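# Press the loose blue brick onto the blue 2×2 brick

## Task

Seat the loose blue brick all the way down on top of the blue 2×2 brick and release it. The task fails if the 2×2 brick or the rest of the model gets shoved out of place or tipped over. It only counts if the brick stays seated after the gripper lets go, not if the robot is what holds it there.

## Robot and tools

Robot: one six-joint arm with a two-finger parallel gripper. Joints from base outward: waist, shoulder, elbow, wrist pitch, wrist yaw, wrist roll. The fingers extend along the gripper's own +x axis and close along its y axis. The reported end_effector_position (link pinch) sits midway between the finger pads, about 3 to 4 cm short of the fingertips.

Frame: every position and orientation is in the scene frame. Its origin is on the table surface straight under the arm's base, +z is up, and +y lies to the left when facing along +x. Positions are in metres; orientations are quaternions written w first (qw, qx, qy, qz). At long reach the printed hand position may be somewhat off.

Row format (used by execute_actions and move): 8 numbers [x, y, z, qw, qx, qy, qz, opening]. x, y, z and the quaternion are an absolute target pose for the gripper in the scene frame, not an offset. opening runs from -1 to 1: +1 is wide open (0.088 m), empty fingers touch at roughly -0.80, and values below that close no further. Fully closing from open takes at least about 0.5 s. Always resend the desired quaternion; do not copy the last reported one, which can drift. A call is refused, and nothing is sent, if the target lies more than 0.6 m from the last reported position along any gripper axis.

execute_actions: argument actions, a list holding zero or one item. Empty list: just reports the state. An action item {"rows": [...], "steps": n} holds 1 to 15 rows; each row is applied for one control step of 1/30 s, the last row repeats until n steps (at most 15, default 15) have run. A wait item {"steps": n} (up to 300) sends nothing and returns after n steps counted from the previous result, so time spent composing the reply is included. Optional pictures (true/false) controls whether camera images come back; by default they do.

move: argument target (one 8-number row, absolute pose as above) and optional speed in m/s, 0.002 to 0.5, default 0.25; rotation rate is capped at twice that value in rad/s. The gripper follows a straight-line path lasting 0.5 to 10 s (longer paths stop early), turning the shorter way. The opening is applied when the move starts. The path ignores obstacles, the hand lags and can overshoot the speed, especially with the arm stretched out. Faster contact hits harder, and aiming further beyond the contact point presses harder. The result adds a move: line giving the ending (done, off_target, moving, held, fault) and any limits (paced = the sent pose was clipped; held = a check blocked some steps, after which the arm may suddenly move fast), plus the remaining distance to target.

wait: argument seconds, 0 to 10; lets the simulation run without new commands.

zoom_image: camera must be "cam_wrist"; region [x0, y0, x1, y1] in pixels of the 896x504 image, origin top-left, at most 504 by 504. Returns a closer view of the latest picture.

read_manual: optional section "licences"; returns licence text only, no motion.

finished_scene: argument scene, the number of the current scene. Only call it once the brick is seated and released.

Control behaviour: each step the commanded pose is clipped to within 70 mm and 16 degrees of the measured pose, then damped inverse kinematics drives the joints, favouring position over orientation. After an action ends the arm only continues to the last clipped pose, so far targets need several calls; check the reported pose and send the remainder. Joint friction can leave the hand short or slightly tilted, and tiny moves may not happen; verify and correct. The simulation keeps running while you think.

Result lines: the state line gives gripper position, quaternion and linear/angular velocity. Joint positions and Joint velocities list the six joints (rad, rad/s) then the finger-pad gap (m, m/s). Joint ranges: waist -3.054 to 3.054, shoulder 0.000 to 3.142, elbow 0.000 to 2.356, wrist pitch -1.571 to 1.571, wrist yaw -1.571 to 1.571, wrist roll -3.142 to 3.142. grip_measured is the measured opening on the command scale. HELD marks steps whose row was partly or wholly not sent; a pose unreachable line means the clearance check altered or blocked the command. Hand target shows the pose the controller is currently driving toward. Joint torques and External joint torques (estimated outside load, including friction and held weight; may say no reading) are noisy and offset.

Gripping: readings may be off by up to about 1 mm throughout, and while squeezing something hard they read up to about 3 mm (0.061 on the scale) narrower than the pads. To hold a part, command roughly 0.07 below grip_measured; a smaller margin gives a lighter grip. Parts thinner than about 3 mm get proportionally less force. Pad force is limited to about 34 to 49 N and can spike at first contact.

Camera: cam_wrist, 896x504, mounted on the wrist; calibration (K, distortion, T_world_to_cam) is approximate, with errors of a few millimetres and around half a degree.

Things to avoid: a TORQUE FAULT (any joint reaching its load limit: waist 18, shoulder 22.3, elbow 22.2, wrist pitch 5.86, wrist yaw 5.84, wrist roll 5.48 N m, held weight included) freezes the arm for 10 s and drops the rest of the call. Holding loads heats motors; MOTOR HOT appears from 50 °C and at 95 °C an OVER-TEMPERATURE FAULT stops the arm, possibly cutting power so it goes limp. Brief external tugs on a held part or pushes on loose objects may occur. Do not drop the brick, slam or shove hard, push or topple the 2×2 brick or the model, or knock anything off the table. Approach slowly, press down gently but fully, then open and lift clear so the brick stays on its own.

Each tool is called after "Call:" by a JSON object that holds its "op" and its "data".

## Session

Call:
{"op": "execute_actions", "data": {"actions": []}}

Scene clock: 0.00 s of 4580.00 s.
end_effector_position=(+0.0247, +0.1544, +0.2207) grip_measured=+0.828 end_effector_quat_wxyz=(-0.361, +0.638, -0.068, -0.677) end_effector_velocity=(-0.001, -0.005, -0.002) end_effector_angular_velocity=(-0.015, +0.012, -0.006)
Joint positions: [ 1.429  0.845  1.095 -1.4    0.018 -1.086  0.08 ]
Joint velocities: [-0.002 -0.007 -0.002 -0.022 -0.007  0.007 -0.   ]
Joint torques (N m, as the arm reports them, + toward a larger angle): no reading
External joint torques (N m, as the arm's controller estimates them; a push from outside toward a larger angle lowers the number): no reading
Heat: hottest waist 23 °C (+0.0 °C/min).
Hand target: +0.025, +0.154, +0.221; -0.361, +0.638, -0.068, -0.677

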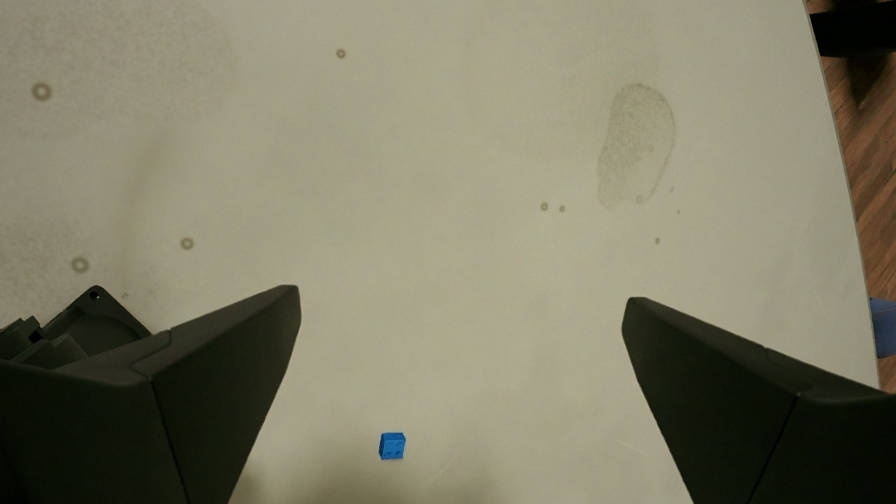

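Call:
{"op": "move", "data": {"target": [0.16,0.0,0.30,0.906,0,0.423,0,1]}}

Scene clock: 14.77 s of 4580.00 s.
end_effector_position=(+0.1619, -0.0003, +0.2970) grip_measured=+0.988 end_effector_quat_wxyz=(+0.907, -0.008, +0.421, +0.002) end_effector_velocity=(-0.002, -0.002, -0.003) end_effector_angular_velocity=(-0.001, +0.027, -0.018)
Joint positions: [ 0.005  0.798  1.304 -1.374  0.007 -0.012  0.087]
Joint velocities: [-0.007  0.007  0.002 -0.022  0.007  0.007 -0.   ]
Joint torques (N m, as the arm reports them, + toward a larger angle): [-0.15  0.39  5.81  1.29  0.07  0.21]
External joint torques (N m, as the arm's controller estimates them; a push from outside toward a larger angle lowers the number): [-0.14  0.4   0.71 -0.05  0.08  0.21]
Heat: hottest waist 23 °C (+0.0 °C/min).
Hand target: +0.163, -0.001, +0.300; +0.909, -0.005, +0.417, -0.002
Off the commanded pose: 0.004 m, 1 deg.
After step 90, 6.43 s passed at rest.
move: done
camera_calibration (this result's frames):
cam_wrist: T_world_to_cam=[[0.0225637, -0.999655, 0.0134289, -0.00145036], [-0.943327, -0.025737, -0.330864, 0.274503], [0.331095, -0.0052023, -0.943583, 0.305077], [0, 0, 0, 1]] pos_world=[0.157969, 0.00720211, 0.378708]

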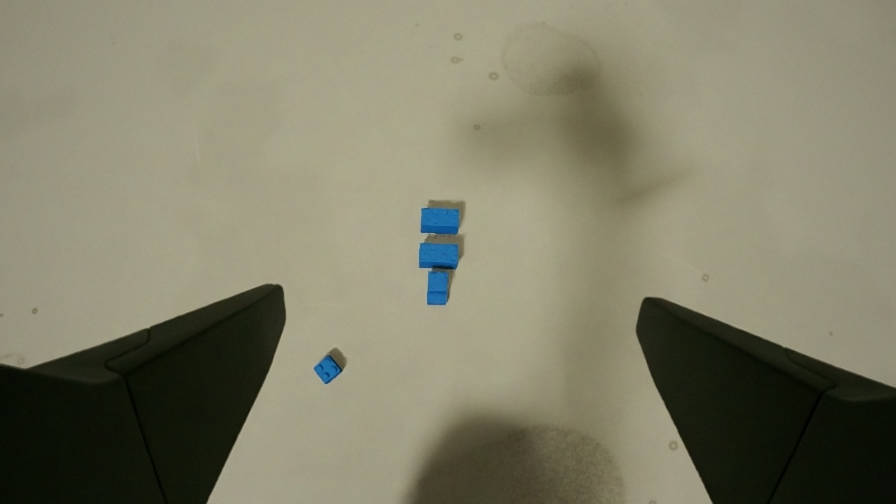

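Call:
{"op": "zoom_image", "data": {"camera": "cam_wrist", "region": [290,180,530,400]}}

Region (290, 180, 530, 400) of cam_wrist's 896x504 image, scaled by 2.100, with more detail than that image has; it fills the top 462 rows of this view, and the rest is white.

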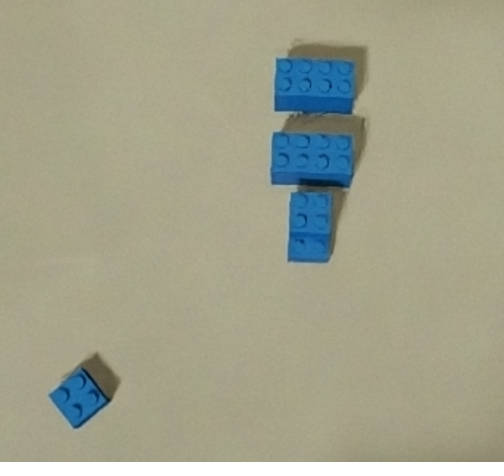

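Call:
{"op": "move", "data": {"target": [0.185,0.101,0.13,0.664,-0.242,0.664,0.242,0.2]}}

Scene clock: 29.80 s of 4580.00 s.
end_effector_position=(+0.1863, +0.1016, +0.1321) grip_measured=+0.203 end_effector_quat_wxyz=(+0.671, -0.234, +0.661, +0.242) end_effector_velocity=(+0.001, +0.001, -0.003) end_effector_angular_velocity=(+0.003, +0.010, -0.010)
Joint positions: [ 0.493  1.33   1.051 -1.278 -0.009 -0.193  0.049]
Joint velocities: [-0.002  0.012 -0.002  0.007 -0.007  0.007 -0.   ]
Joint torques (N m, as the arm reports them, + toward a larger angle): [ 0.39 -2.76  4.03  0.36 -0.07 -0.12]
External joint torques (N m, as the arm's controller estimates them; a push from outside toward a larger angle lowers the number): [ 0.41  1.06 -1.55 -0.01 -0.05 -0.12]
Heat: hottest wrist pitch 24 °C (+2.0 °C/min).
Hand target: +0.185, +0.102, +0.129; +0.664, -0.237, +0.665, +0.245
Off the commanded pose: 0.003 m, 1 deg.
After step 90, 9.57 s passed at rest.
move: done
camera_calibration (this result's frames):
cam_wrist: T_world_to_cam=[[0.640798, -0.767572, -0.0145347, -0.0329946], [-0.718383, -0.606195, 0.341252, 0.173888], [-0.270747, -0.208232, -0.939859, 0.274111], [0, 0, 0, 1]] pos_world=[0.220276, 0.137163, 0.197807]

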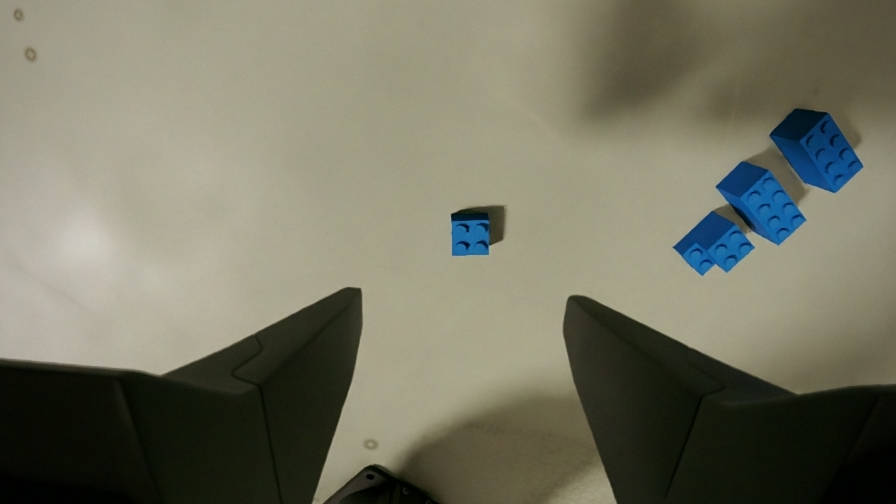

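Call:
{"op": "move", "data": {"target": [0.179,0.093,0.07,0.664,-0.242,0.664,0.242,0.0], "speed": 0.1}}

Scene clock: 37.13 s of 4580.00 s.
end_effector_position=(+0.1808, +0.0951, +0.0739) grip_measured=+0.003 end_effector_quat_wxyz=(+0.670, -0.240, +0.660, +0.243) end_effector_velocity=(-0.001, -0.002, -0.003) end_effector_angular_velocity=(-0.010, +0.003, -0.010)
Joint positions: [ 0.483  1.335  0.821 -1.043 -0.002 -0.214  0.039]
Joint velocities: [-0.002  0.002 -0.012  0.007  0.007  0.007 -0.   ]
Joint torques (N m, as the arm reports them, + toward a larger angle): [-0.38 -2.51  3.65  0.35  0.06 -0.12]
External joint torques (N m, as the arm's controller estimates them; a push from outside toward a larger angle lowers the number): [-0.4   1.13 -1.7   0.01  0.08 -0.12]
Heat: hottest elbow 24 °C (+1.6 °C/min).
Hand target: +0.179, +0.093, +0.070; +0.664, -0.242, +0.664, +0.242
Off the commanded pose: 0.005 m, 1 deg.
After step 90, 3.23 s passed at rest.
move: done
camera_calibration (this result's frames):
cam_wrist: T_world_to_cam=[[0.649203, -0.760585, -0.00684276, -0.038105], [-0.712906, -0.611593, 0.343101, 0.185229], [-0.265143, -0.217864, -0.939274, 0.216435], [0, 0, 0, 1]] pos_world=[0.214175, 0.131456, 0.139479]

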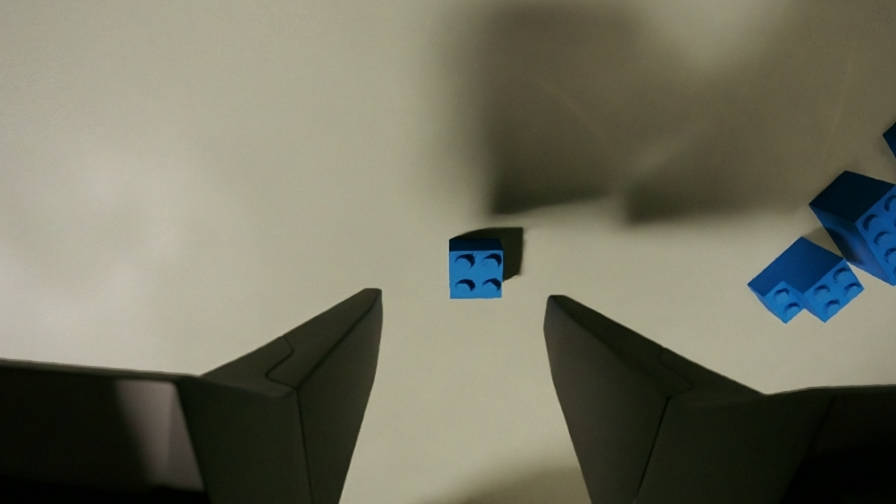

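Call:
{"op": "move", "data": {"target": [0.178,0.0865,0.048,0.664,-0.242,0.664,0.242,0.0], "speed": 0.05}}

Scene clock: 42.90 s of 4580.00 s.
end_effector_position=(+0.1801, +0.0886, +0.0517) grip_measured=+0.003 end_effector_quat_wxyz=(+0.670, -0.240, +0.660, +0.242) end_effector_velocity=(-0.006, -0.001, -0.002) end_effector_angular_velocity=(+0.012, +0.025, -0.014)
Joint positions: [ 0.456  1.351  0.741 -0.946 -0.002 -0.24   0.039]
Joint velocities: [-0.007 -0.002 -0.012 -0.007 -0.022  0.007 -0.   ]
Joint torques (N m, as the arm reports them, + toward a larger angle): [-0.32 -2.53  3.65  0.38  0.04 -0.15]
External joint torques (N m, as the arm's controller estimates them; a push from outside toward a larger angle lowers the number): [-0.31  1.12 -1.55  0.05  0.07 -0.15]
Heat: hottest wrist pitch 24 °C (+1.4 °C/min).
Hand target: +0.178, +0.086, +0.048; +0.664, -0.242, +0.664, +0.242
Off the commanded pose: 0.005 m, 1 deg.
After step 90, 1.87 s passed at rest.
move: done
camera_calibration (this result's frames):
cam_wrist: T_world_to_cam=[[0.648912, -0.760836, -0.00647103, -0.0426184], [-0.713213, -0.611213, 0.343142, 0.188378], [-0.26503, -0.218054, -0.939261, 0.194046], [0, 0, 0, 1]] pos_world=[0.213437, 0.125026, 0.117344]

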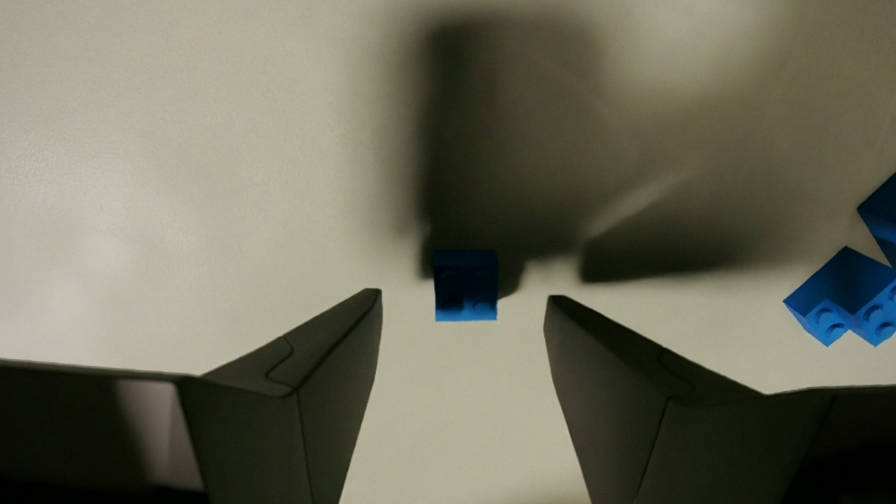

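Call:
{"op": "move", "data": {"target": [0.178,0.0865,0.036,0.664,-0.242,0.664,0.242,0.0], "speed": 0.02}}

Scene clock: 48.83 s of 4580.00 s.
end_effector_position=(+0.1867, +0.0938, +0.0476) grip_measured=+0.003 end_effector_quat_wxyz=(+0.683, -0.234, +0.646, +0.248) end_effector_velocity=(+0.000, +0.002, -0.000) end_effector_angular_velocity=(+0.009, -0.004, +0.010)
Joint positions: [ 0.456  1.356  0.726 -0.886 -0.014 -0.241  0.039]
Joint velocities: [ 0.002 -0.002 -0.002  0.007 -0.007 -0.007 -0.   ]
Joint torques (N m, as the arm reports them, + toward a larger angle): [-0.28 -1.26  1.56 -0.06  0.44 -0.1 ]
External joint torques (N m, as the arm's controller estimates them; a push from outside toward a larger angle lowers the number): [-0.31  2.44 -3.64 -0.45  0.48 -0.1 ]
Heat: hottest waist 23 °C (+0.0 °C/min).
Hand target: +0.178, +0.087, +0.037; +0.664, -0.242, +0.664, +0.242
Off the commanded pose: 0.016 m, 3 deg.
After step 100, 1.53 s passed at rest.
move: off_target
camera_calibration (this result's frames):
cam_wrist: T_world_to_cam=[[0.650037, -0.759858, -0.00820353, -0.043193], [-0.722492, -0.621345, 0.303208, 0.202253], [-0.235493, -0.19117, -0.952889, 0.185651], [0, 0, 0, 1]] pos_world=[0.217923, 0.12834, 0.115225]

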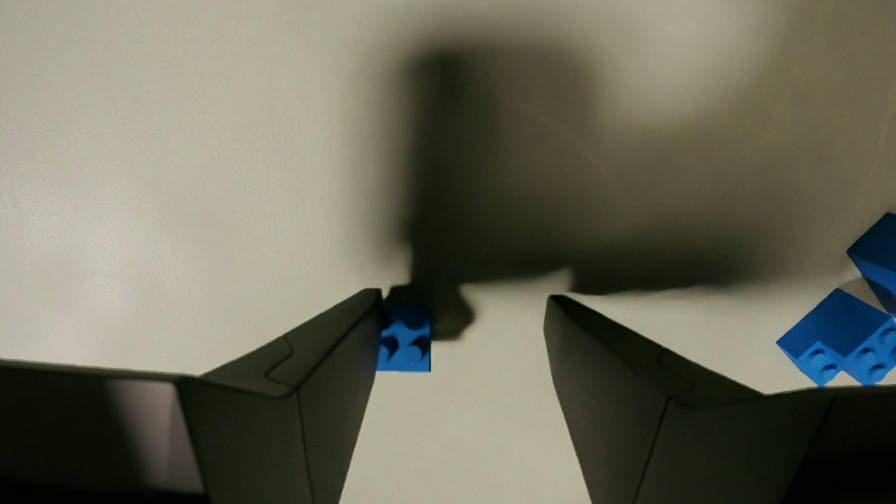

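Call:
{"op": "move", "data": {"target": [0.178,0.0865,0.065,0.664,-0.242,0.664,0.242,0.3], "speed": 0.05}}

Call:
{"op": "move", "data": {"target": [0.167,0.1015,0.052,0.664,-0.242,0.664,0.242,0.3], "speed": 0.05}}

Scene clock: 52.87 s of 4580.00 s.
end_effector_position=(+0.1744, +0.0859, +0.0600) grip_measured=+0.297 end_effector_quat_wxyz=(+0.658, -0.241, +0.671, +0.242) end_effector_velocity=(-0.001, +0.001, +0.001) end_effector_angular_velocity=(+0.006, +0.005, +0.010)
Joint positions: [ 0.456  1.342  0.769 -1.016 -0.003 -0.241  0.054]
Joint velocities: [ 0.002 -0.002  0.002 -0.007 -0.007 -0.007  0.   ]
Joint torques (N m, as the arm reports them, + toward a larger angle): [-0.35 -4.14  5.88  0.05  0.05 -0.12]
External joint torques (N m, as the arm's controller estimates them; a push from outside toward a larger angle lowers the number): [-0.36 -0.58  0.64 -0.26  0.07 -0.11]
Heat: hottest waist 23 °C (+0.0 °C/min).
Hand target: +0.178, +0.086, +0.065; +0.664, -0.242, +0.664, +0.242
Off the commanded pose: 0.006 m, 1 deg.
After step 90, 0.13 s passed at rest.
move: done
camera_calibration (this result's frames):
cam_wrist: T_world_to_cam=[[0.649171, -0.760489, -0.015251, -0.040518], [-0.702214, -0.606891, 0.372261, 0.175784], [-0.292356, -0.230952, -0.928003, 0.204953], [0, 0, 0, 1]] pos_world=[0.20966, 0.123202, 0.124142]

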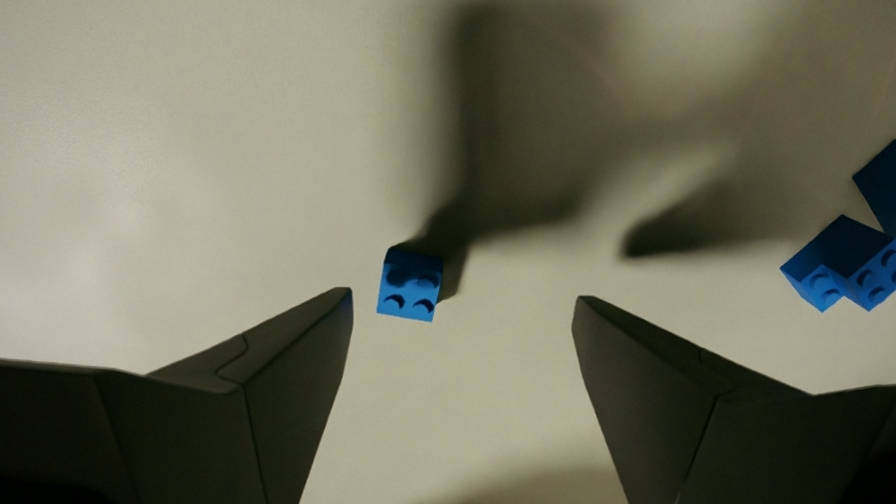

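Scene clock: 53.70 s of 4580.00 s.
end_effector_position=(+0.1690, +0.1022, +0.0542) grip_measured=+0.297 end_effector_quat_wxyz=(+0.666, -0.242, +0.662, +0.244) end_effector_velocity=(-0.005, +0.000, -0.002) end_effector_angular_velocity=(-0.003, +0.018, +0.000)
Joint positions: [ 0.542  1.342  0.744 -0.968 -0.003 -0.16   0.054]
Joint velocities: [ 0.007  0.002 -0.007 -0.007 -0.007  0.007 -0.   ]
Joint torques (N m, as the arm reports them, + toward a larger angle): [ 0.35 -3.32  3.51  0.31  0.03  0.19]
External joint torques (N m, as the arm's controller estimates them; a push from outside toward a larger angle lowers the number): [ 0.37  0.2  -1.66 -0.01  0.05  0.19]
Heat: hottest waist 23 °C (+0.0 °C/min).
Hand target: +0.167, +0.102, +0.052; +0.664, -0.242, +0.665, +0.243
Off the commanded pose: 0.003 m, 0 deg.
move: done
camera_calibration (this result's frames):
cam_wrist: T_world_to_cam=[[0.653482, -0.756878, -0.00983922, -0.0260992], [-0.706487, -0.614537, 0.351028, 0.186696], [-0.271732, -0.222439, -0.936313, 0.197819], [0, 0, 0, 1]] pos_world=[0.202708, 0.138981, 0.119428]

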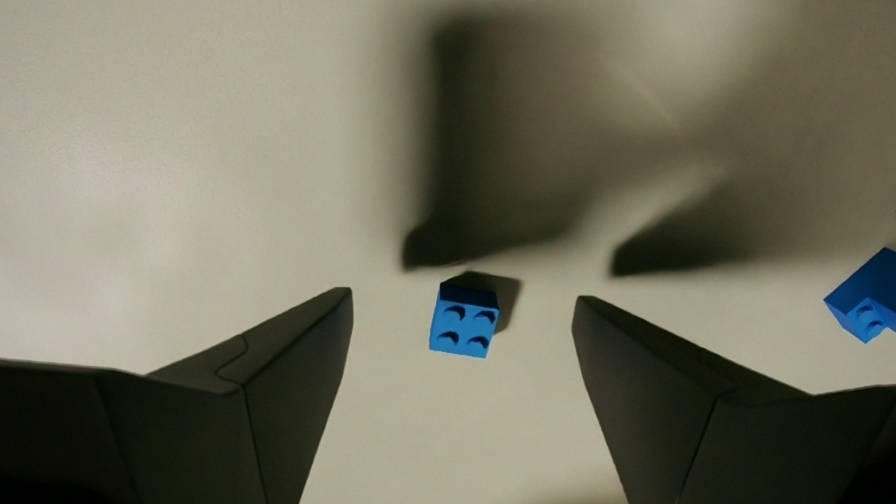

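Call:
{"op": "move", "data": {"target": [0.162,0.097,0.050,0.683,-0.183,0.683,0.183,0.1], "speed": 0.05}}

Call:
{"op": "move", "data": {"target": [0.162,0.097,0.039,0.683,-0.183,0.683,0.183,0.1], "speed": 0.02}}

Scene clock: 60.23 s of 4580.00 s.
end_effector_position=(+0.1633, +0.0988, +0.0506) grip_measured=+0.103 end_effector_quat_wxyz=(+0.681, -0.186, +0.683, +0.187) end_effector_velocity=(-0.001, -0.002, +0.001) end_effector_angular_velocity=(-0.008, -0.002, -0.010)
Joint positions: [ 0.543  1.326  0.717 -0.964 -0.002  0.008  0.044]
Joint velocities: [-0.002 -0.007 -0.002 -0.007  0.007  0.007  0.   ]
Joint torques (N m, as the arm reports them, + toward a larger angle): [-0.39 -3.98  3.53  0.3   0.05  0.21]
External joint torques (N m, as the arm's controller estimates them; a push from outside toward a larger angle lowers the number): [-0.38 -0.55 -1.67 -0.01  0.05  0.2 ]
Heat: hottest waist 23 °C (+0.0 °C/min).
Hand target: +0.162, +0.097, +0.050; +0.683, -0.183, +0.683, +0.183
Off the commanded pose: 0.002 m, 1 deg.
After step 90, 1.50 s passed at rest.
move: done
camera_calibration (this result's frames):
cam_wrist: T_world_to_cam=[[0.518435, -0.855054, -0.0104029, 0.0068645], [-0.796447, -0.487258, 0.358122, 0.183563], [-0.311283, -0.177378, -0.933617, 0.193993], [0, 0, 0, 1]] pos_world=[0.203026, 0.129722, 0.115449]

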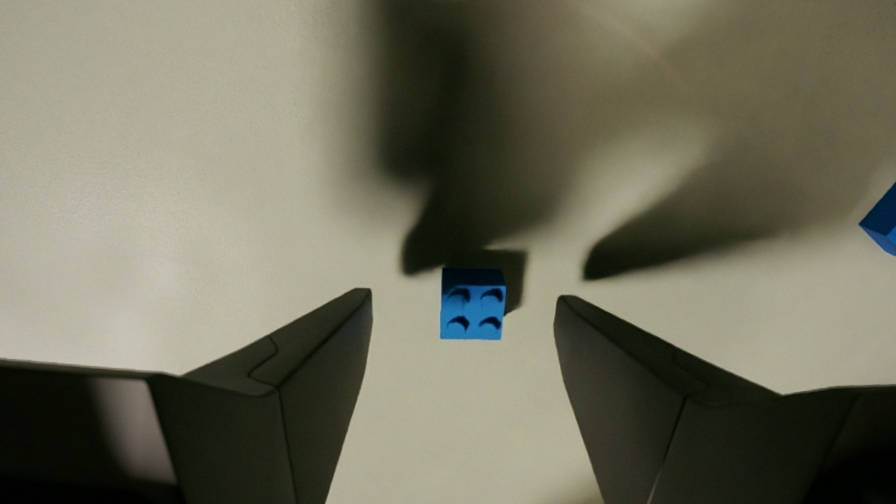

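Scene clock: 61.10 s of 4580.00 s.
end_effector_position=(+0.1639, +0.0991, +0.0425) grip_measured=+0.103 end_effector_quat_wxyz=(+0.686, -0.184, +0.678, +0.188) end_effector_velocity=(+0.002, +0.002, -0.001) end_effector_angular_velocity=(+0.015, -0.011, -0.010)
Joint positions: [ 0.543  1.329  0.685 -0.914 -0.002  0.009  0.044]
Joint velocities: [-0.002 -0.002 -0.007  0.022 -0.007  0.007  0.   ]
Joint torques (N m, as the arm reports them, + toward a larger angle): [-0.35 -2.44  3.39  0.37  0.06  0.18]
External joint torques (N m, as the arm's controller estimates them; a push from outside toward a larger angle lowers the number): [-0.36  0.97 -1.78  0.01  0.08  0.18]
Heat: hottest waist 23 °C (+0.0 °C/min).
Hand target: +0.162, +0.097, +0.039; +0.683, -0.183, +0.683, +0.183
Off the commanded pose: 0.005 m, 1 deg.
move: done
camera_calibration (this result's frames):
cam_wrist: T_world_to_cam=[[0.516933, -0.855967, -0.0100091, 0.00704064], [-0.801919, -0.488317, 0.344198, 0.188743], [-0.29951, -0.169901, -0.938844, 0.1842], [0, 0, 0, 1]] pos_world=[0.202887, 0.129489, 0.108041]

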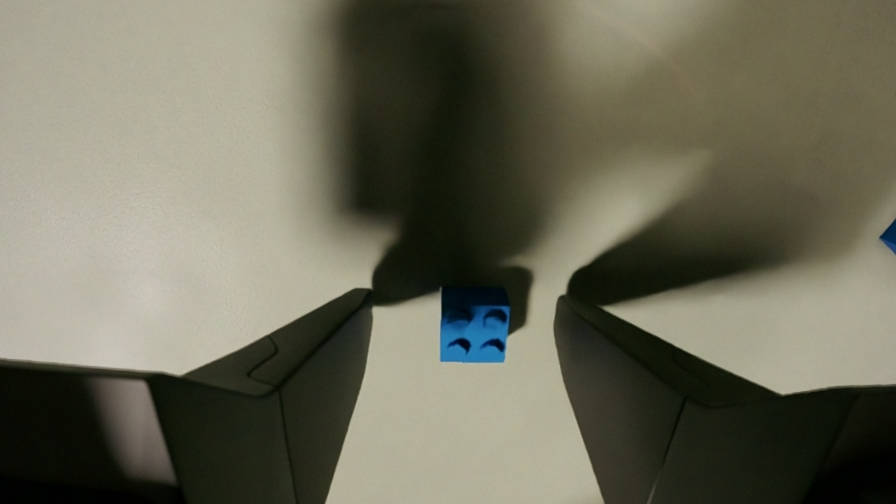

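Call:
{"op": "move", "data": {"target": [0.1615,0.096,0.037,0.683,-0.183,0.683,0.183,0.1], "speed": 0.02}}

Call:
{"op": "move", "data": {"target": [0.1615,0.096,0.037,0.683,-0.183,0.683,0.183,-0.58], "speed": 0.02}}

Scene clock: 65.10 s of 4580.00 s.
end_effector_position=(+0.1635, +0.0984, +0.0403) grip_measured=+0.103 end_effector_quat_wxyz=(+0.687, -0.183, +0.678, +0.187) end_effector_velocity=(-0.004, -0.004, -0.002) end_effector_angular_velocity=(-0.015, +0.011, +0.019)
Joint positions: [ 0.54   1.329  0.676 -0.904 -0.002  0.01   0.044]
Joint velocities: [-0.002 -0.002 -0.012 -0.007  0.007 -0.022 -0.   ]
Joint torques (N m, as the arm reports them, + toward a larger angle): [-0.34 -2.37  3.5   0.37  0.03  0.1 ]
External joint torques (N m, as the arm's controller estimates them; a push from outside toward a larger angle lowers the number): [-0.34  1.01 -1.58  0.04  0.04  0.1 ]
Heat: hottest waist 23 °C (+0.0 °C/min).
Hand target: +0.161, +0.096, +0.037; +0.683, -0.183, +0.683, +0.183
Off the commanded pose: 0.005 m, 1 deg.
After step 90, 0.30 s passed at rest.
move: done
camera_calibration (this result's frames):
cam_wrist: T_world_to_cam=[[0.514652, -0.857341, -0.0100138, 0.00709146], [-0.803444, -0.486311, 0.343482, 0.188845], [-0.299351, -0.168728, -0.939106, 0.181828], [0, 0, 0, 1]] pos_world=[0.202507, 0.128597, 0.105961]

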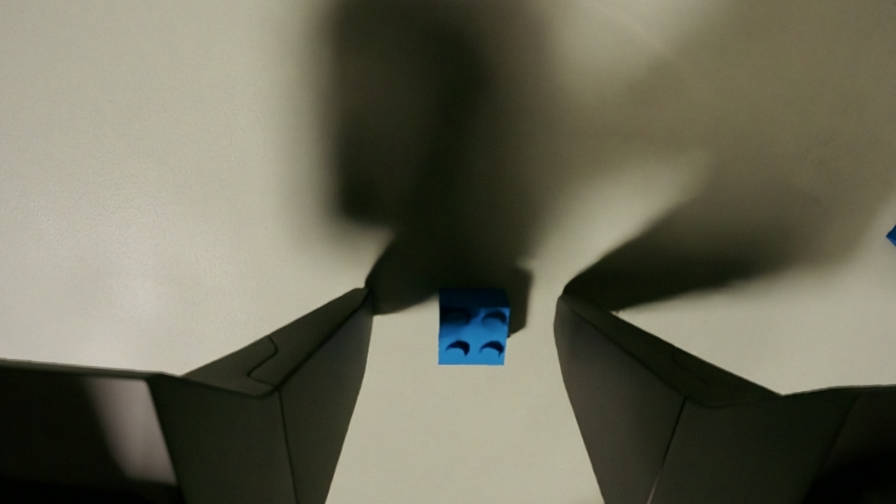

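Scene clock: 65.80 s of 4580.00 s.
end_effector_position=(+0.1634, +0.0983, +0.0403) grip_measured=-0.529 end_effector_quat_wxyz=(+0.687, -0.183, +0.678, +0.187) end_effector_velocity=(-0.002, -0.001, -0.000) end_effector_angular_velocity=(+0.002, +0.010, +0.005)
Joint positions: [ 0.54   1.329  0.676 -0.904 -0.002  0.01   0.013]
Joint velocities: [-0.002 -0.002 -0.002 -0.007 -0.007 -0.007 -0.   ]
Joint torques (N m, as the arm reports them, + toward a larger angle): [-0.31 -2.37  3.38  0.4   0.06  0.13]
External joint torques (N m, as the arm's controller estimates them; a push from outside toward a larger angle lowers the number): [-0.31  1.02 -1.75  0.05  0.07  0.13]
Heat: hottest waist 23 °C (+0.0 °C/min).
Hand target: +0.161, +0.096, +0.037; +0.683, -0.183, +0.683, +0.183
Off the commanded pose: 0.005 m, 1 deg.
move: done
camera_calibration (this result's frames):
cam_wrist: T_world_to_cam=[[0.514649, -0.857343, -0.0100139, 0.00709221], [-0.803332, -0.486243, 0.34384, 0.188728], [-0.299658, -0.168912, -0.938975, 0.181861], [0, 0, 0, 1]] pos_world=[0.202457, 0.128567, 0.105942]

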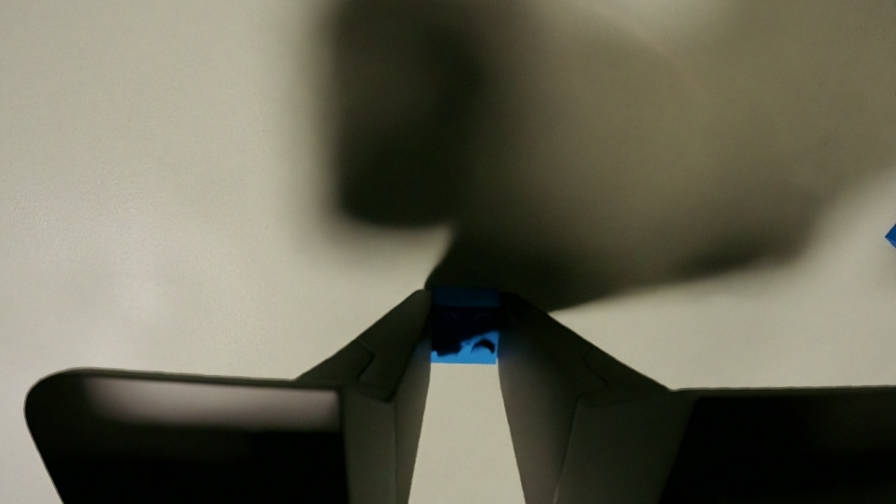

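Call:
{"op": "move", "data": {"target": [0.165,0.096,0.11,0.683,-0.183,0.683,0.183,-0.6], "speed": 0.1}}

Call:
{"op": "move", "data": {"target": [0.255,0.004,0.10,0.707,0,0.707,0,-0.6], "speed": 0.15}}

Scene clock: 71.60 s of 4580.00 s.
end_effector_position=(+0.1621, +0.0954, +0.1052) grip_measured=-0.529 end_effector_quat_wxyz=(+0.677, -0.183, +0.690, +0.181) end_effector_velocity=(-0.002, -0.003, +0.003) end_effector_angular_velocity=(-0.010, +0.003, +0.020)
Joint positions: [ 0.53   1.27   0.902 -1.22  -0.002  0.009  0.013]
Joint velocities: [-0.002 -0.007  0.007 -0.022  0.007 -0.022 -0.   ]
Joint torques (N m, as the arm reports them, + toward a larger angle): [-0.37 -3.63  6.14  0.05  0.07 -0.14]
External joint torques (N m, as the arm's controller estimates them; a push from outside toward a larger angle lowers the number): [-0.36 -0.32  0.68 -0.25  0.07 -0.15]
Heat: hottest waist 23 °C (+0.0 °C/min).
Hand target: +0.165, +0.096, +0.110; +0.683, -0.183, +0.683, +0.183
Off the commanded pose: 0.006 m, 1 deg.
After step 90, 1.63 s passed at rest.
move: done
camera_calibration (this result's frames):
cam_wrist: T_world_to_cam=[[0.506179, -0.86237, -0.0100247, 0.00773079], [-0.798261, -0.472886, 0.37304, 0.158711], [-0.326439, -0.180823, -0.927761, 0.246145], [0, 0, 0, 1]] pos_world=[0.203131, 0.126228, 0.169236]

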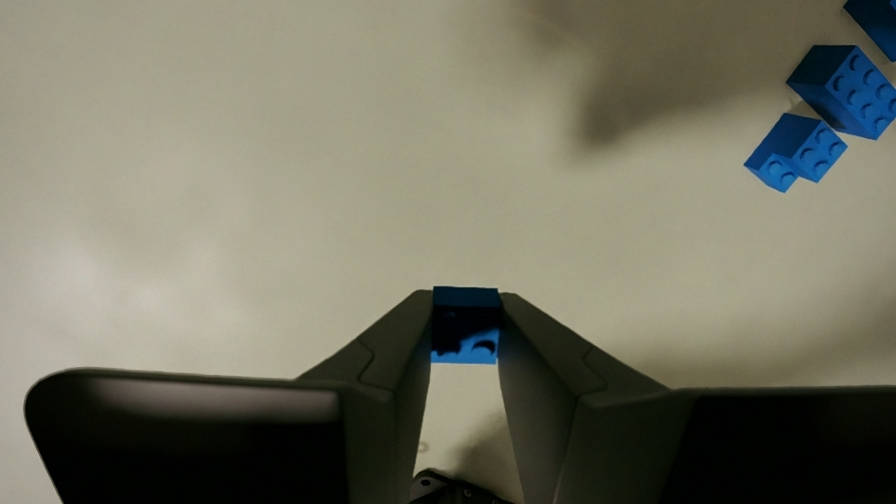

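Scene clock: 73.77 s of 4580.00 s.
end_effector_position=(+0.2523, +0.0042, +0.0990) grip_measured=-0.529 end_effector_quat_wxyz=(+0.707, -0.005, +0.707, +0.003) end_effector_velocity=(+0.000, -0.003, +0.000) end_effector_angular_velocity=(-0.007, +0.007, +0.000)
Joint positions: [ 0.019  1.515  1.075 -1.132  0.004  0.008  0.013]
Joint velocities: [-0.007  0.007  0.007 -0.007  0.007 -0.007 -0.   ]
Joint torques (N m, as the arm reports them, + toward a larger angle): [-0.29 -3.85  5.98  0.32  0.    0.21]
External joint torques (N m, as the arm's controller estimates them; a push from outside toward a larger angle lowers the number): [-0.34  1.2   0.54  0.    0.01  0.21]
Heat: hottest elbow 24 °C (+1.0 °C/min).
Hand target: +0.256, +0.003, +0.100; +0.709, -0.002, +0.705, -0.002
Off the commanded pose: 0.003 m, 1 deg.
move: done
camera_calibration (this result's frames):
cam_wrist: T_world_to_cam=[[0.0209212, -0.99977, -0.0046771, 0.00588317], [-0.933969, -0.0212131, 0.356724, 0.223909], [-0.356741, -0.00309484, -0.934198, 0.260848], [0, 0, 0, 1]] pos_world=[0.302056, 0.0114389, 0.163837]

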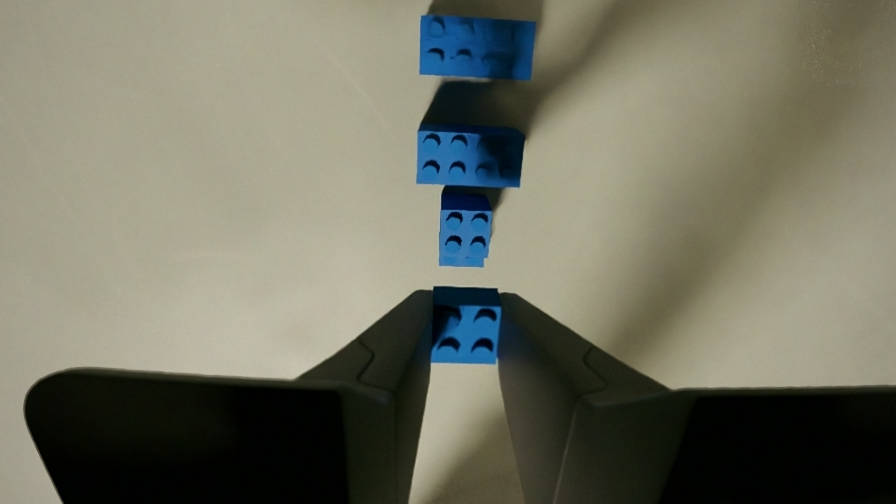

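Call:
{"op": "zoom_image", "data": {"camera": "cam_wrist", "region": [370,120,570,380]}}

Region (370, 120, 570, 380) of cam_wrist's 896x504 image, scaled by 1.938, with more detail than that image has; it fills the left 388 columns of this view, and the rest is white.

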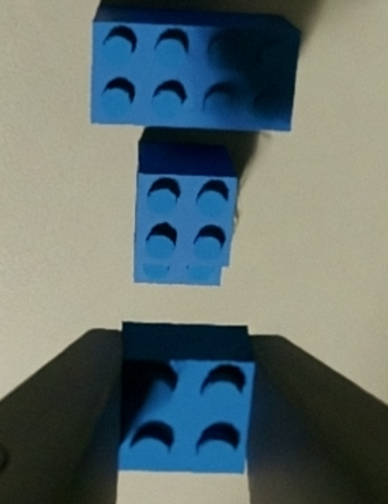

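Call:
{"op": "move", "data": {"target": [0.262,0.002,0.074,0.707,0,0.707,0,-0.6], "speed": 0.04}}

Call:
{"op": "zoom_image", "data": {"camera": "cam_wrist", "region": [370,180,570,380]}}

Scene clock: 83.17 s of 4580.00 s.
end_effector_position=(+0.2644, +0.0028, +0.0787) grip_measured=-0.529 end_effector_quat_wxyz=(+0.713, -0.002, +0.702, +0.000) end_effector_velocity=(-0.000, +0.000, -0.001) end_effector_angular_velocity=(+0.007, -0.002, +0.005)
Joint positions: [ 0.012  1.566  1.042 -1.031  0.002  0.008  0.013]
Joint velocities: [-0.002 -0.002 -0.007  0.007 -0.007 -0.007 -0.   ]
Joint torques (N m, as the arm reports them, + toward a larger angle): [-0.31 -4.06  3.65  0.37 -0.07  0.01]
External joint torques (N m, as the arm's controller estimates them; a push from outside toward a larger angle lowers the number): [-0.33  1.3  -1.74  0.   -0.06  0.01]
Heat: hottest elbow 24 °C (+0.0 °C/min).
Hand target: +0.262, +0.002, +0.074; +0.707, -0.000, +0.707, +0.000
Off the commanded pose: 0.005 m, 1 deg.
After step 90, 5.43 s passed at rest.
move: done
camera_calibration (this result's frames):
cam_wrist: T_world_to_cam=[[0.0133914, -0.999891, -0.00617527, 0.00618568], [-0.939693, -0.0146955, 0.341705, 0.245091], [-0.341758, 0.00122694, -0.939787, 0.242666], [0, 0, 0, 1]] pos_world=[0.31316, 0.00948901, 0.144344]

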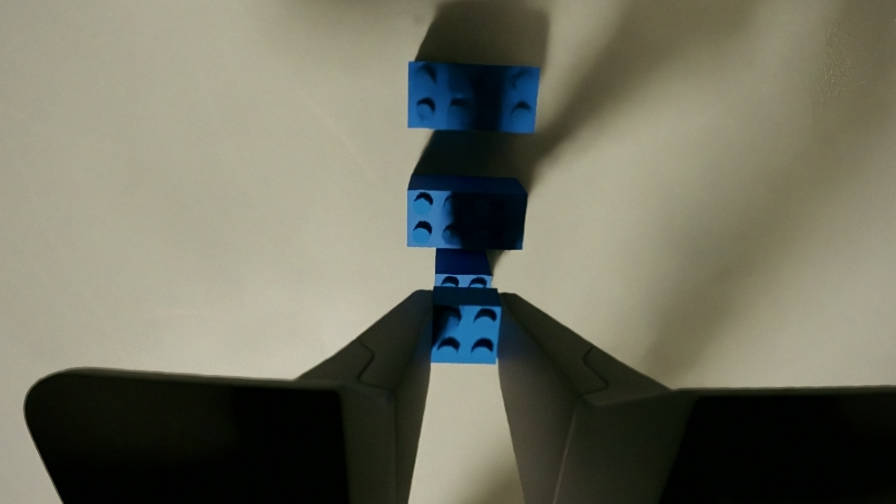

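Region (370, 180, 570, 380) of cam_wrist's 896x504 image, scaled by 2.520, with more detail than that image has.

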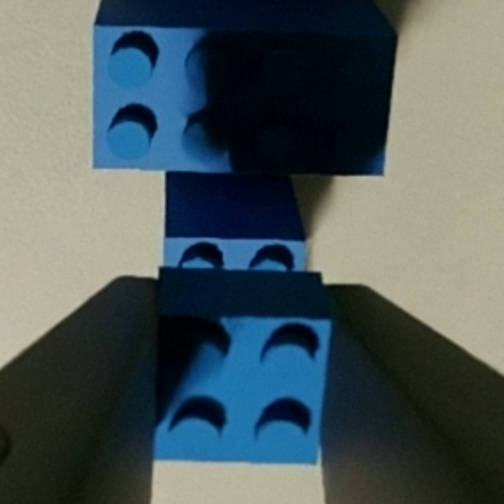

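Call:
{"op": "move", "data": {"target": [0.258,0.002,0.066,0.707,0,0.707,0,-0.6], "speed": 0.02}}

Call:
{"op": "zoom_image", "data": {"camera": "cam_wrist", "region": [370,180,570,380]}}

Scene clock: 90.17 s of 4580.00 s.
end_effector_position=(+0.2605, +0.0027, +0.0692) grip_measured=-0.529 end_effector_quat_wxyz=(+0.711, -0.002, +0.703, +0.000) end_effector_velocity=(+0.001, +0.000, -0.002) end_effector_angular_velocity=(+0.008, -0.012, -0.010)
Joint positions: [ 0.011  1.567  1.004 -0.997  0.002  0.008  0.013]
Joint velocities: [-0.002 -0.002 -0.012  0.022 -0.007  0.007 -0.   ]
Joint torques (N m, as the arm reports them, + toward a larger angle): [-0.39 -4.51  3.58  0.32 -0.06  0.  ]
External joint torques (N m, as the arm's controller estimates them; a push from outside toward a larger angle lowers the number): [-0.41  0.73 -1.67 -0.01 -0.05  0.  ]
Heat: hottest elbow 24 °C (+0.0 °C/min).
Hand target: +0.258, +0.002, +0.066; +0.707, +0.000, +0.707, +0.000
Off the commanded pose: 0.004 m, 1 deg.
After step 90, 3.03 s passed at rest.
move: done
camera_calibration (this result's frames):
cam_wrist: T_world_to_cam=[[0.0129834, -0.999894, -0.00656541, 0.0062253], [-0.93799, -0.0144538, 0.34636, 0.243949], [-0.346418, 0.00166137, -0.938079, 0.233547], [0, 0, 0, 1]] pos_world=[0.309646, 0.00936262, 0.134633]

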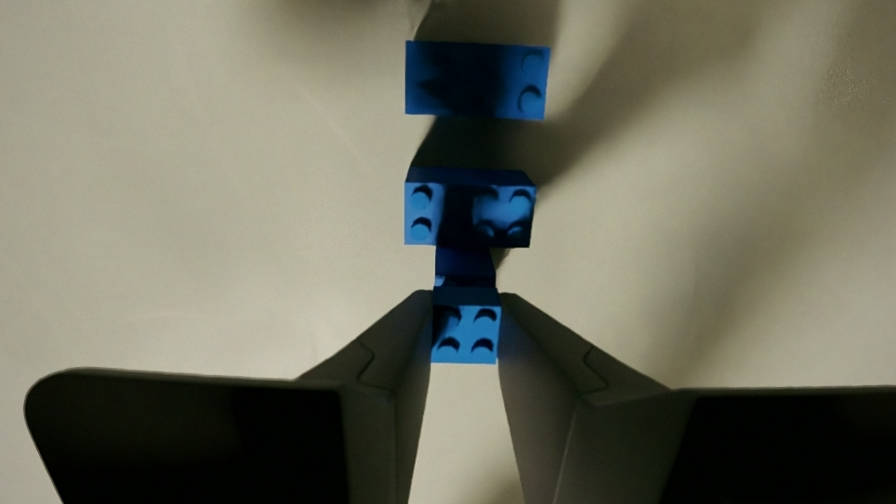

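Region (370, 180, 570, 380) of cam_wrist's 896x504 image, scaled by 2.520, with more detail than that image has.

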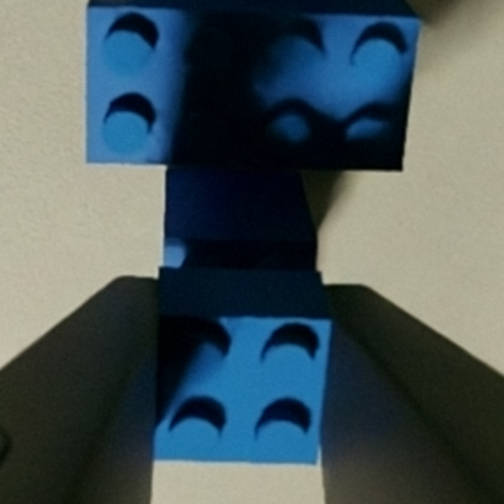

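Call:
{"op": "move", "data": {"target": [0.258,0.0015,0.062,0.707,0,0.707,0,-0.6], "speed": 0.01}}

Call:
{"op": "zoom_image", "data": {"camera": "cam_wrist", "region": [370,180,570,380]}}

Scene clock: 96.37 s of 4580.00 s.
end_effector_position=(+0.2607, +0.0023, +0.0664) grip_measured=-0.529 end_effector_quat_wxyz=(+0.713, -0.001, +0.702, -0.000) end_effector_velocity=(-0.001, +0.000, -0.001) end_effector_angular_velocity=(+0.007, -0.002, +0.020)
Joint positions: [ 0.01   1.567  0.992 -0.98   0.002  0.008  0.013]
Joint velocities: [-0.002 -0.002 -0.007  0.007 -0.007 -0.022 -0.   ]
Joint torques (N m, as the arm reports them, + toward a larger angle): [-0.32 -4.07  3.49  0.36 -0.04 -0.02]
External joint torques (N m, as the arm's controller estimates them; a push from outside toward a larger angle lowers the number): [-0.34  1.2  -1.81  0.   -0.03 -0.02]
Heat: hottest elbow 24 °C (+0.0 °C/min).
Hand target: +0.258, +0.002, +0.062; +0.707, -0.000, +0.707, +0.000
Off the commanded pose: 0.005 m, 1 deg.
After step 90, 2.23 s passed at rest.
move: done
camera_calibration (this result's frames):
cam_wrist: T_world_to_cam=[[0.0114902, -0.999912, -0.00655669, 0.0061976], [-0.939717, -0.0130391, 0.341703, 0.245786], [-0.341759, 0.00223521, -0.939785, 0.229853], [0, 0, 0, 1]] pos_world=[0.309452, 0.00888811, 0.132067]

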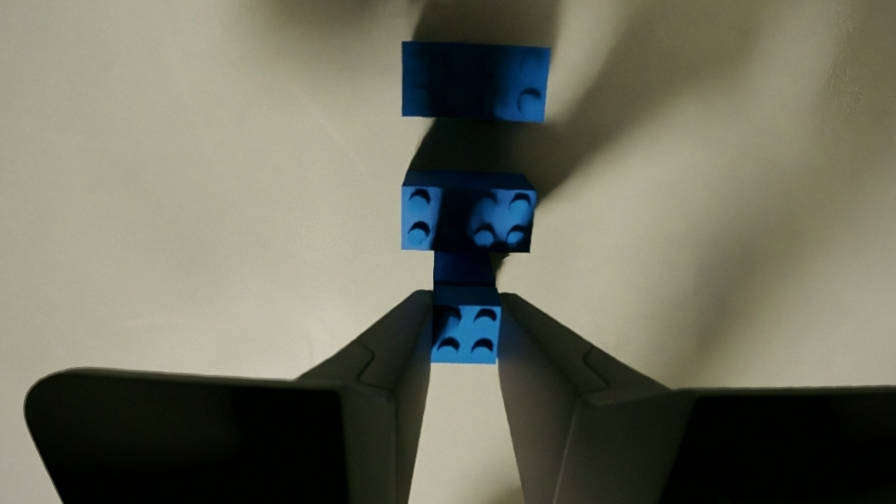

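Region (370, 180, 570, 380) of cam_wrist's 896x504 image, scaled by 2.520, with more detail than that image has.

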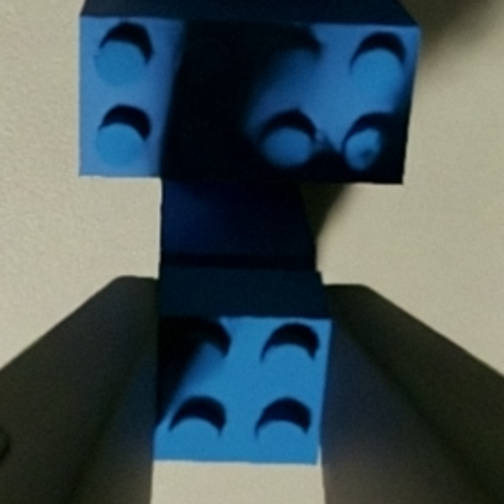

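Call:
{"op": "move", "data": {"target": [0.257,0.0015,0.060,0.707,0,0.707,0,-0.6], "speed": 0.01}}

Call:
{"op": "zoom_image", "data": {"camera": "cam_wrist", "region": [410,230,520,340]}}

Scene clock: 107.07 s of 4580.00 s.
end_effector_position=(+0.2597, +0.0022, +0.0641) grip_measured=-0.529 end_effector_quat_wxyz=(+0.712, -0.001, +0.702, -0.000) end_effector_velocity=(-0.002, +0.000, +0.001) end_effector_angular_velocity=(+0.007, +0.003, +0.005)
Joint positions: [ 0.009  1.567  0.982 -0.971  0.002  0.008  0.013]
Joint velocities: [-0.002 -0.007 -0.002 -0.007 -0.007 -0.007  0.   ]
Joint torques (N m, as the arm reports them, + toward a larger angle): [-0.2  -4.12  3.56  0.33 -0.04 -0.04]
External joint torques (N m, as the arm's controller estimates them; a push from outside toward a larger angle lowers the number): [-0.23  1.16 -1.74 -0.02 -0.03 -0.04]
Heat: hottest elbow 24 °C (+1.0 °C/min).
Hand target: +0.257, +0.001, +0.060; +0.707, +0.000, +0.707, -0.000
Off the commanded pose: 0.005 m, 1 deg.
After step 90, 6.70 s passed at rest.
move: done
camera_calibration (this result's frames):
cam_wrist: T_world_to_cam=[[0.0111037, -0.999917, -0.00655804, 0.00618582], [-0.939461, -0.0126782, 0.34242, 0.245538], [-0.342475, 0.00235889, -0.939524, 0.227558], [0, 0, 0, 1]] pos_world=[0.308537, 0.00876149, 0.12976]

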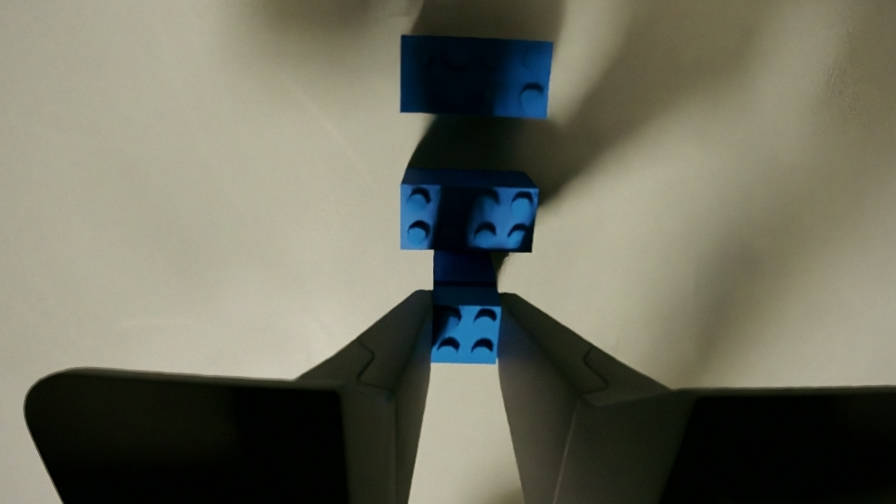

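Region (410, 230, 520, 340) of cam_wrist's 896x504 image, scaled by 4.582, with more detail than that image has.

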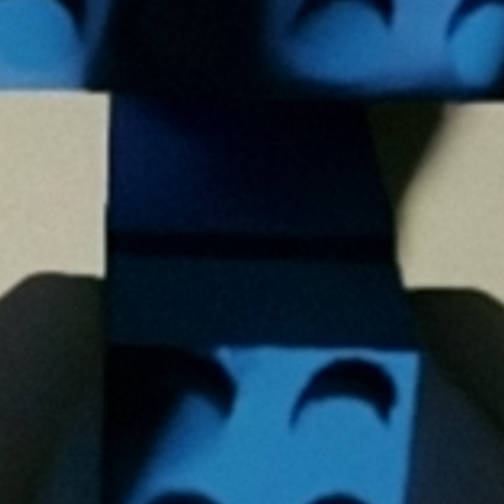

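Call:
{"op": "move", "data": {"target": [0.257,0.0015,0.056,0.707,0,0.707,0,-0.6], "speed": 0.005}}

Call:
{"op": "zoom_image", "data": {"camera": "cam_wrist", "region": [410,230,520,340]}}

Scene clock: 112.10 s of 4580.00 s.
end_effector_position=(+0.2602, +0.0022, +0.0624) grip_measured=-0.529 end_effector_quat_wxyz=(+0.714, -0.001, +0.700, -0.000) end_effector_velocity=(-0.002, +0.000, -0.000) end_effector_angular_velocity=(+0.007, +0.007, +0.020)
Joint positions: [ 0.009  1.567  0.975 -0.959  0.002  0.008  0.013]
Joint velocities: [-0.002 -0.002 -0.002 -0.007 -0.007 -0.022 -0.   ]
Joint torques (N m, as the arm reports them, + toward a larger angle): [-0.32 -3.63  3.05  0.63 -0.07 -0.01]
External joint torques (N m, as the arm's controller estimates them; a push from outside toward a larger angle lowers the number): [-0.31  1.6  -2.23  0.26 -0.06 -0.01]
Heat: hottest elbow 24 °C (+1.0 °C/min).
Hand target: +0.257, +0.002, +0.056; +0.707, -0.000, +0.707, -0.000
Off the commanded pose: 0.007 m, 1 deg.
After step 90, 0.13 s passed at rest.
move: done
camera_calibration (this result's frames):
cam_wrist: T_world_to_cam=[[0.0111387, -0.999917, -0.00654849, 0.00616402], [-0.941277, -0.0126951, 0.337397, 0.247414], [-0.337452, 0.00240576, -0.94134, 0.224954], [0, 0, 0, 1]] pos_world=[0.308727, 0.00876326, 0.128322]

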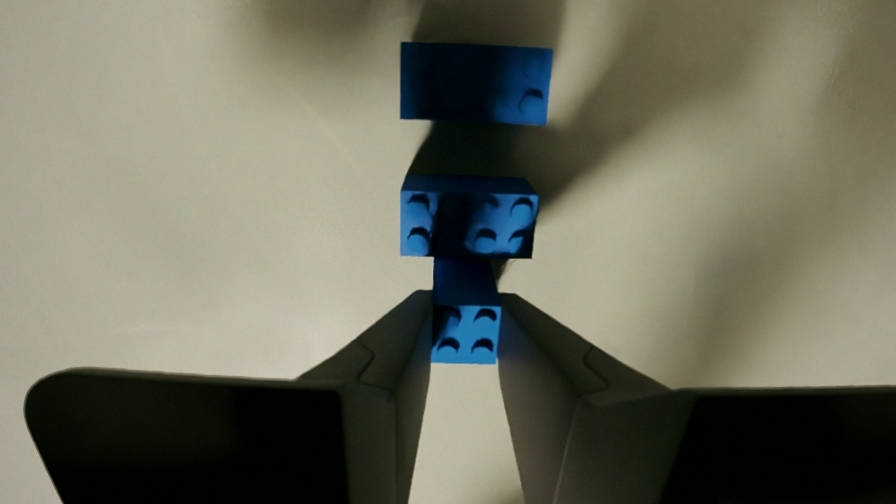

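Region (410, 230, 520, 340) of cam_wrist's 896x504 image, scaled by 4.582, with more detail than that image has.

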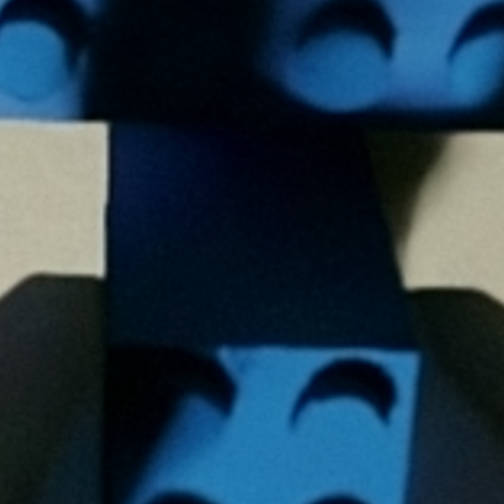

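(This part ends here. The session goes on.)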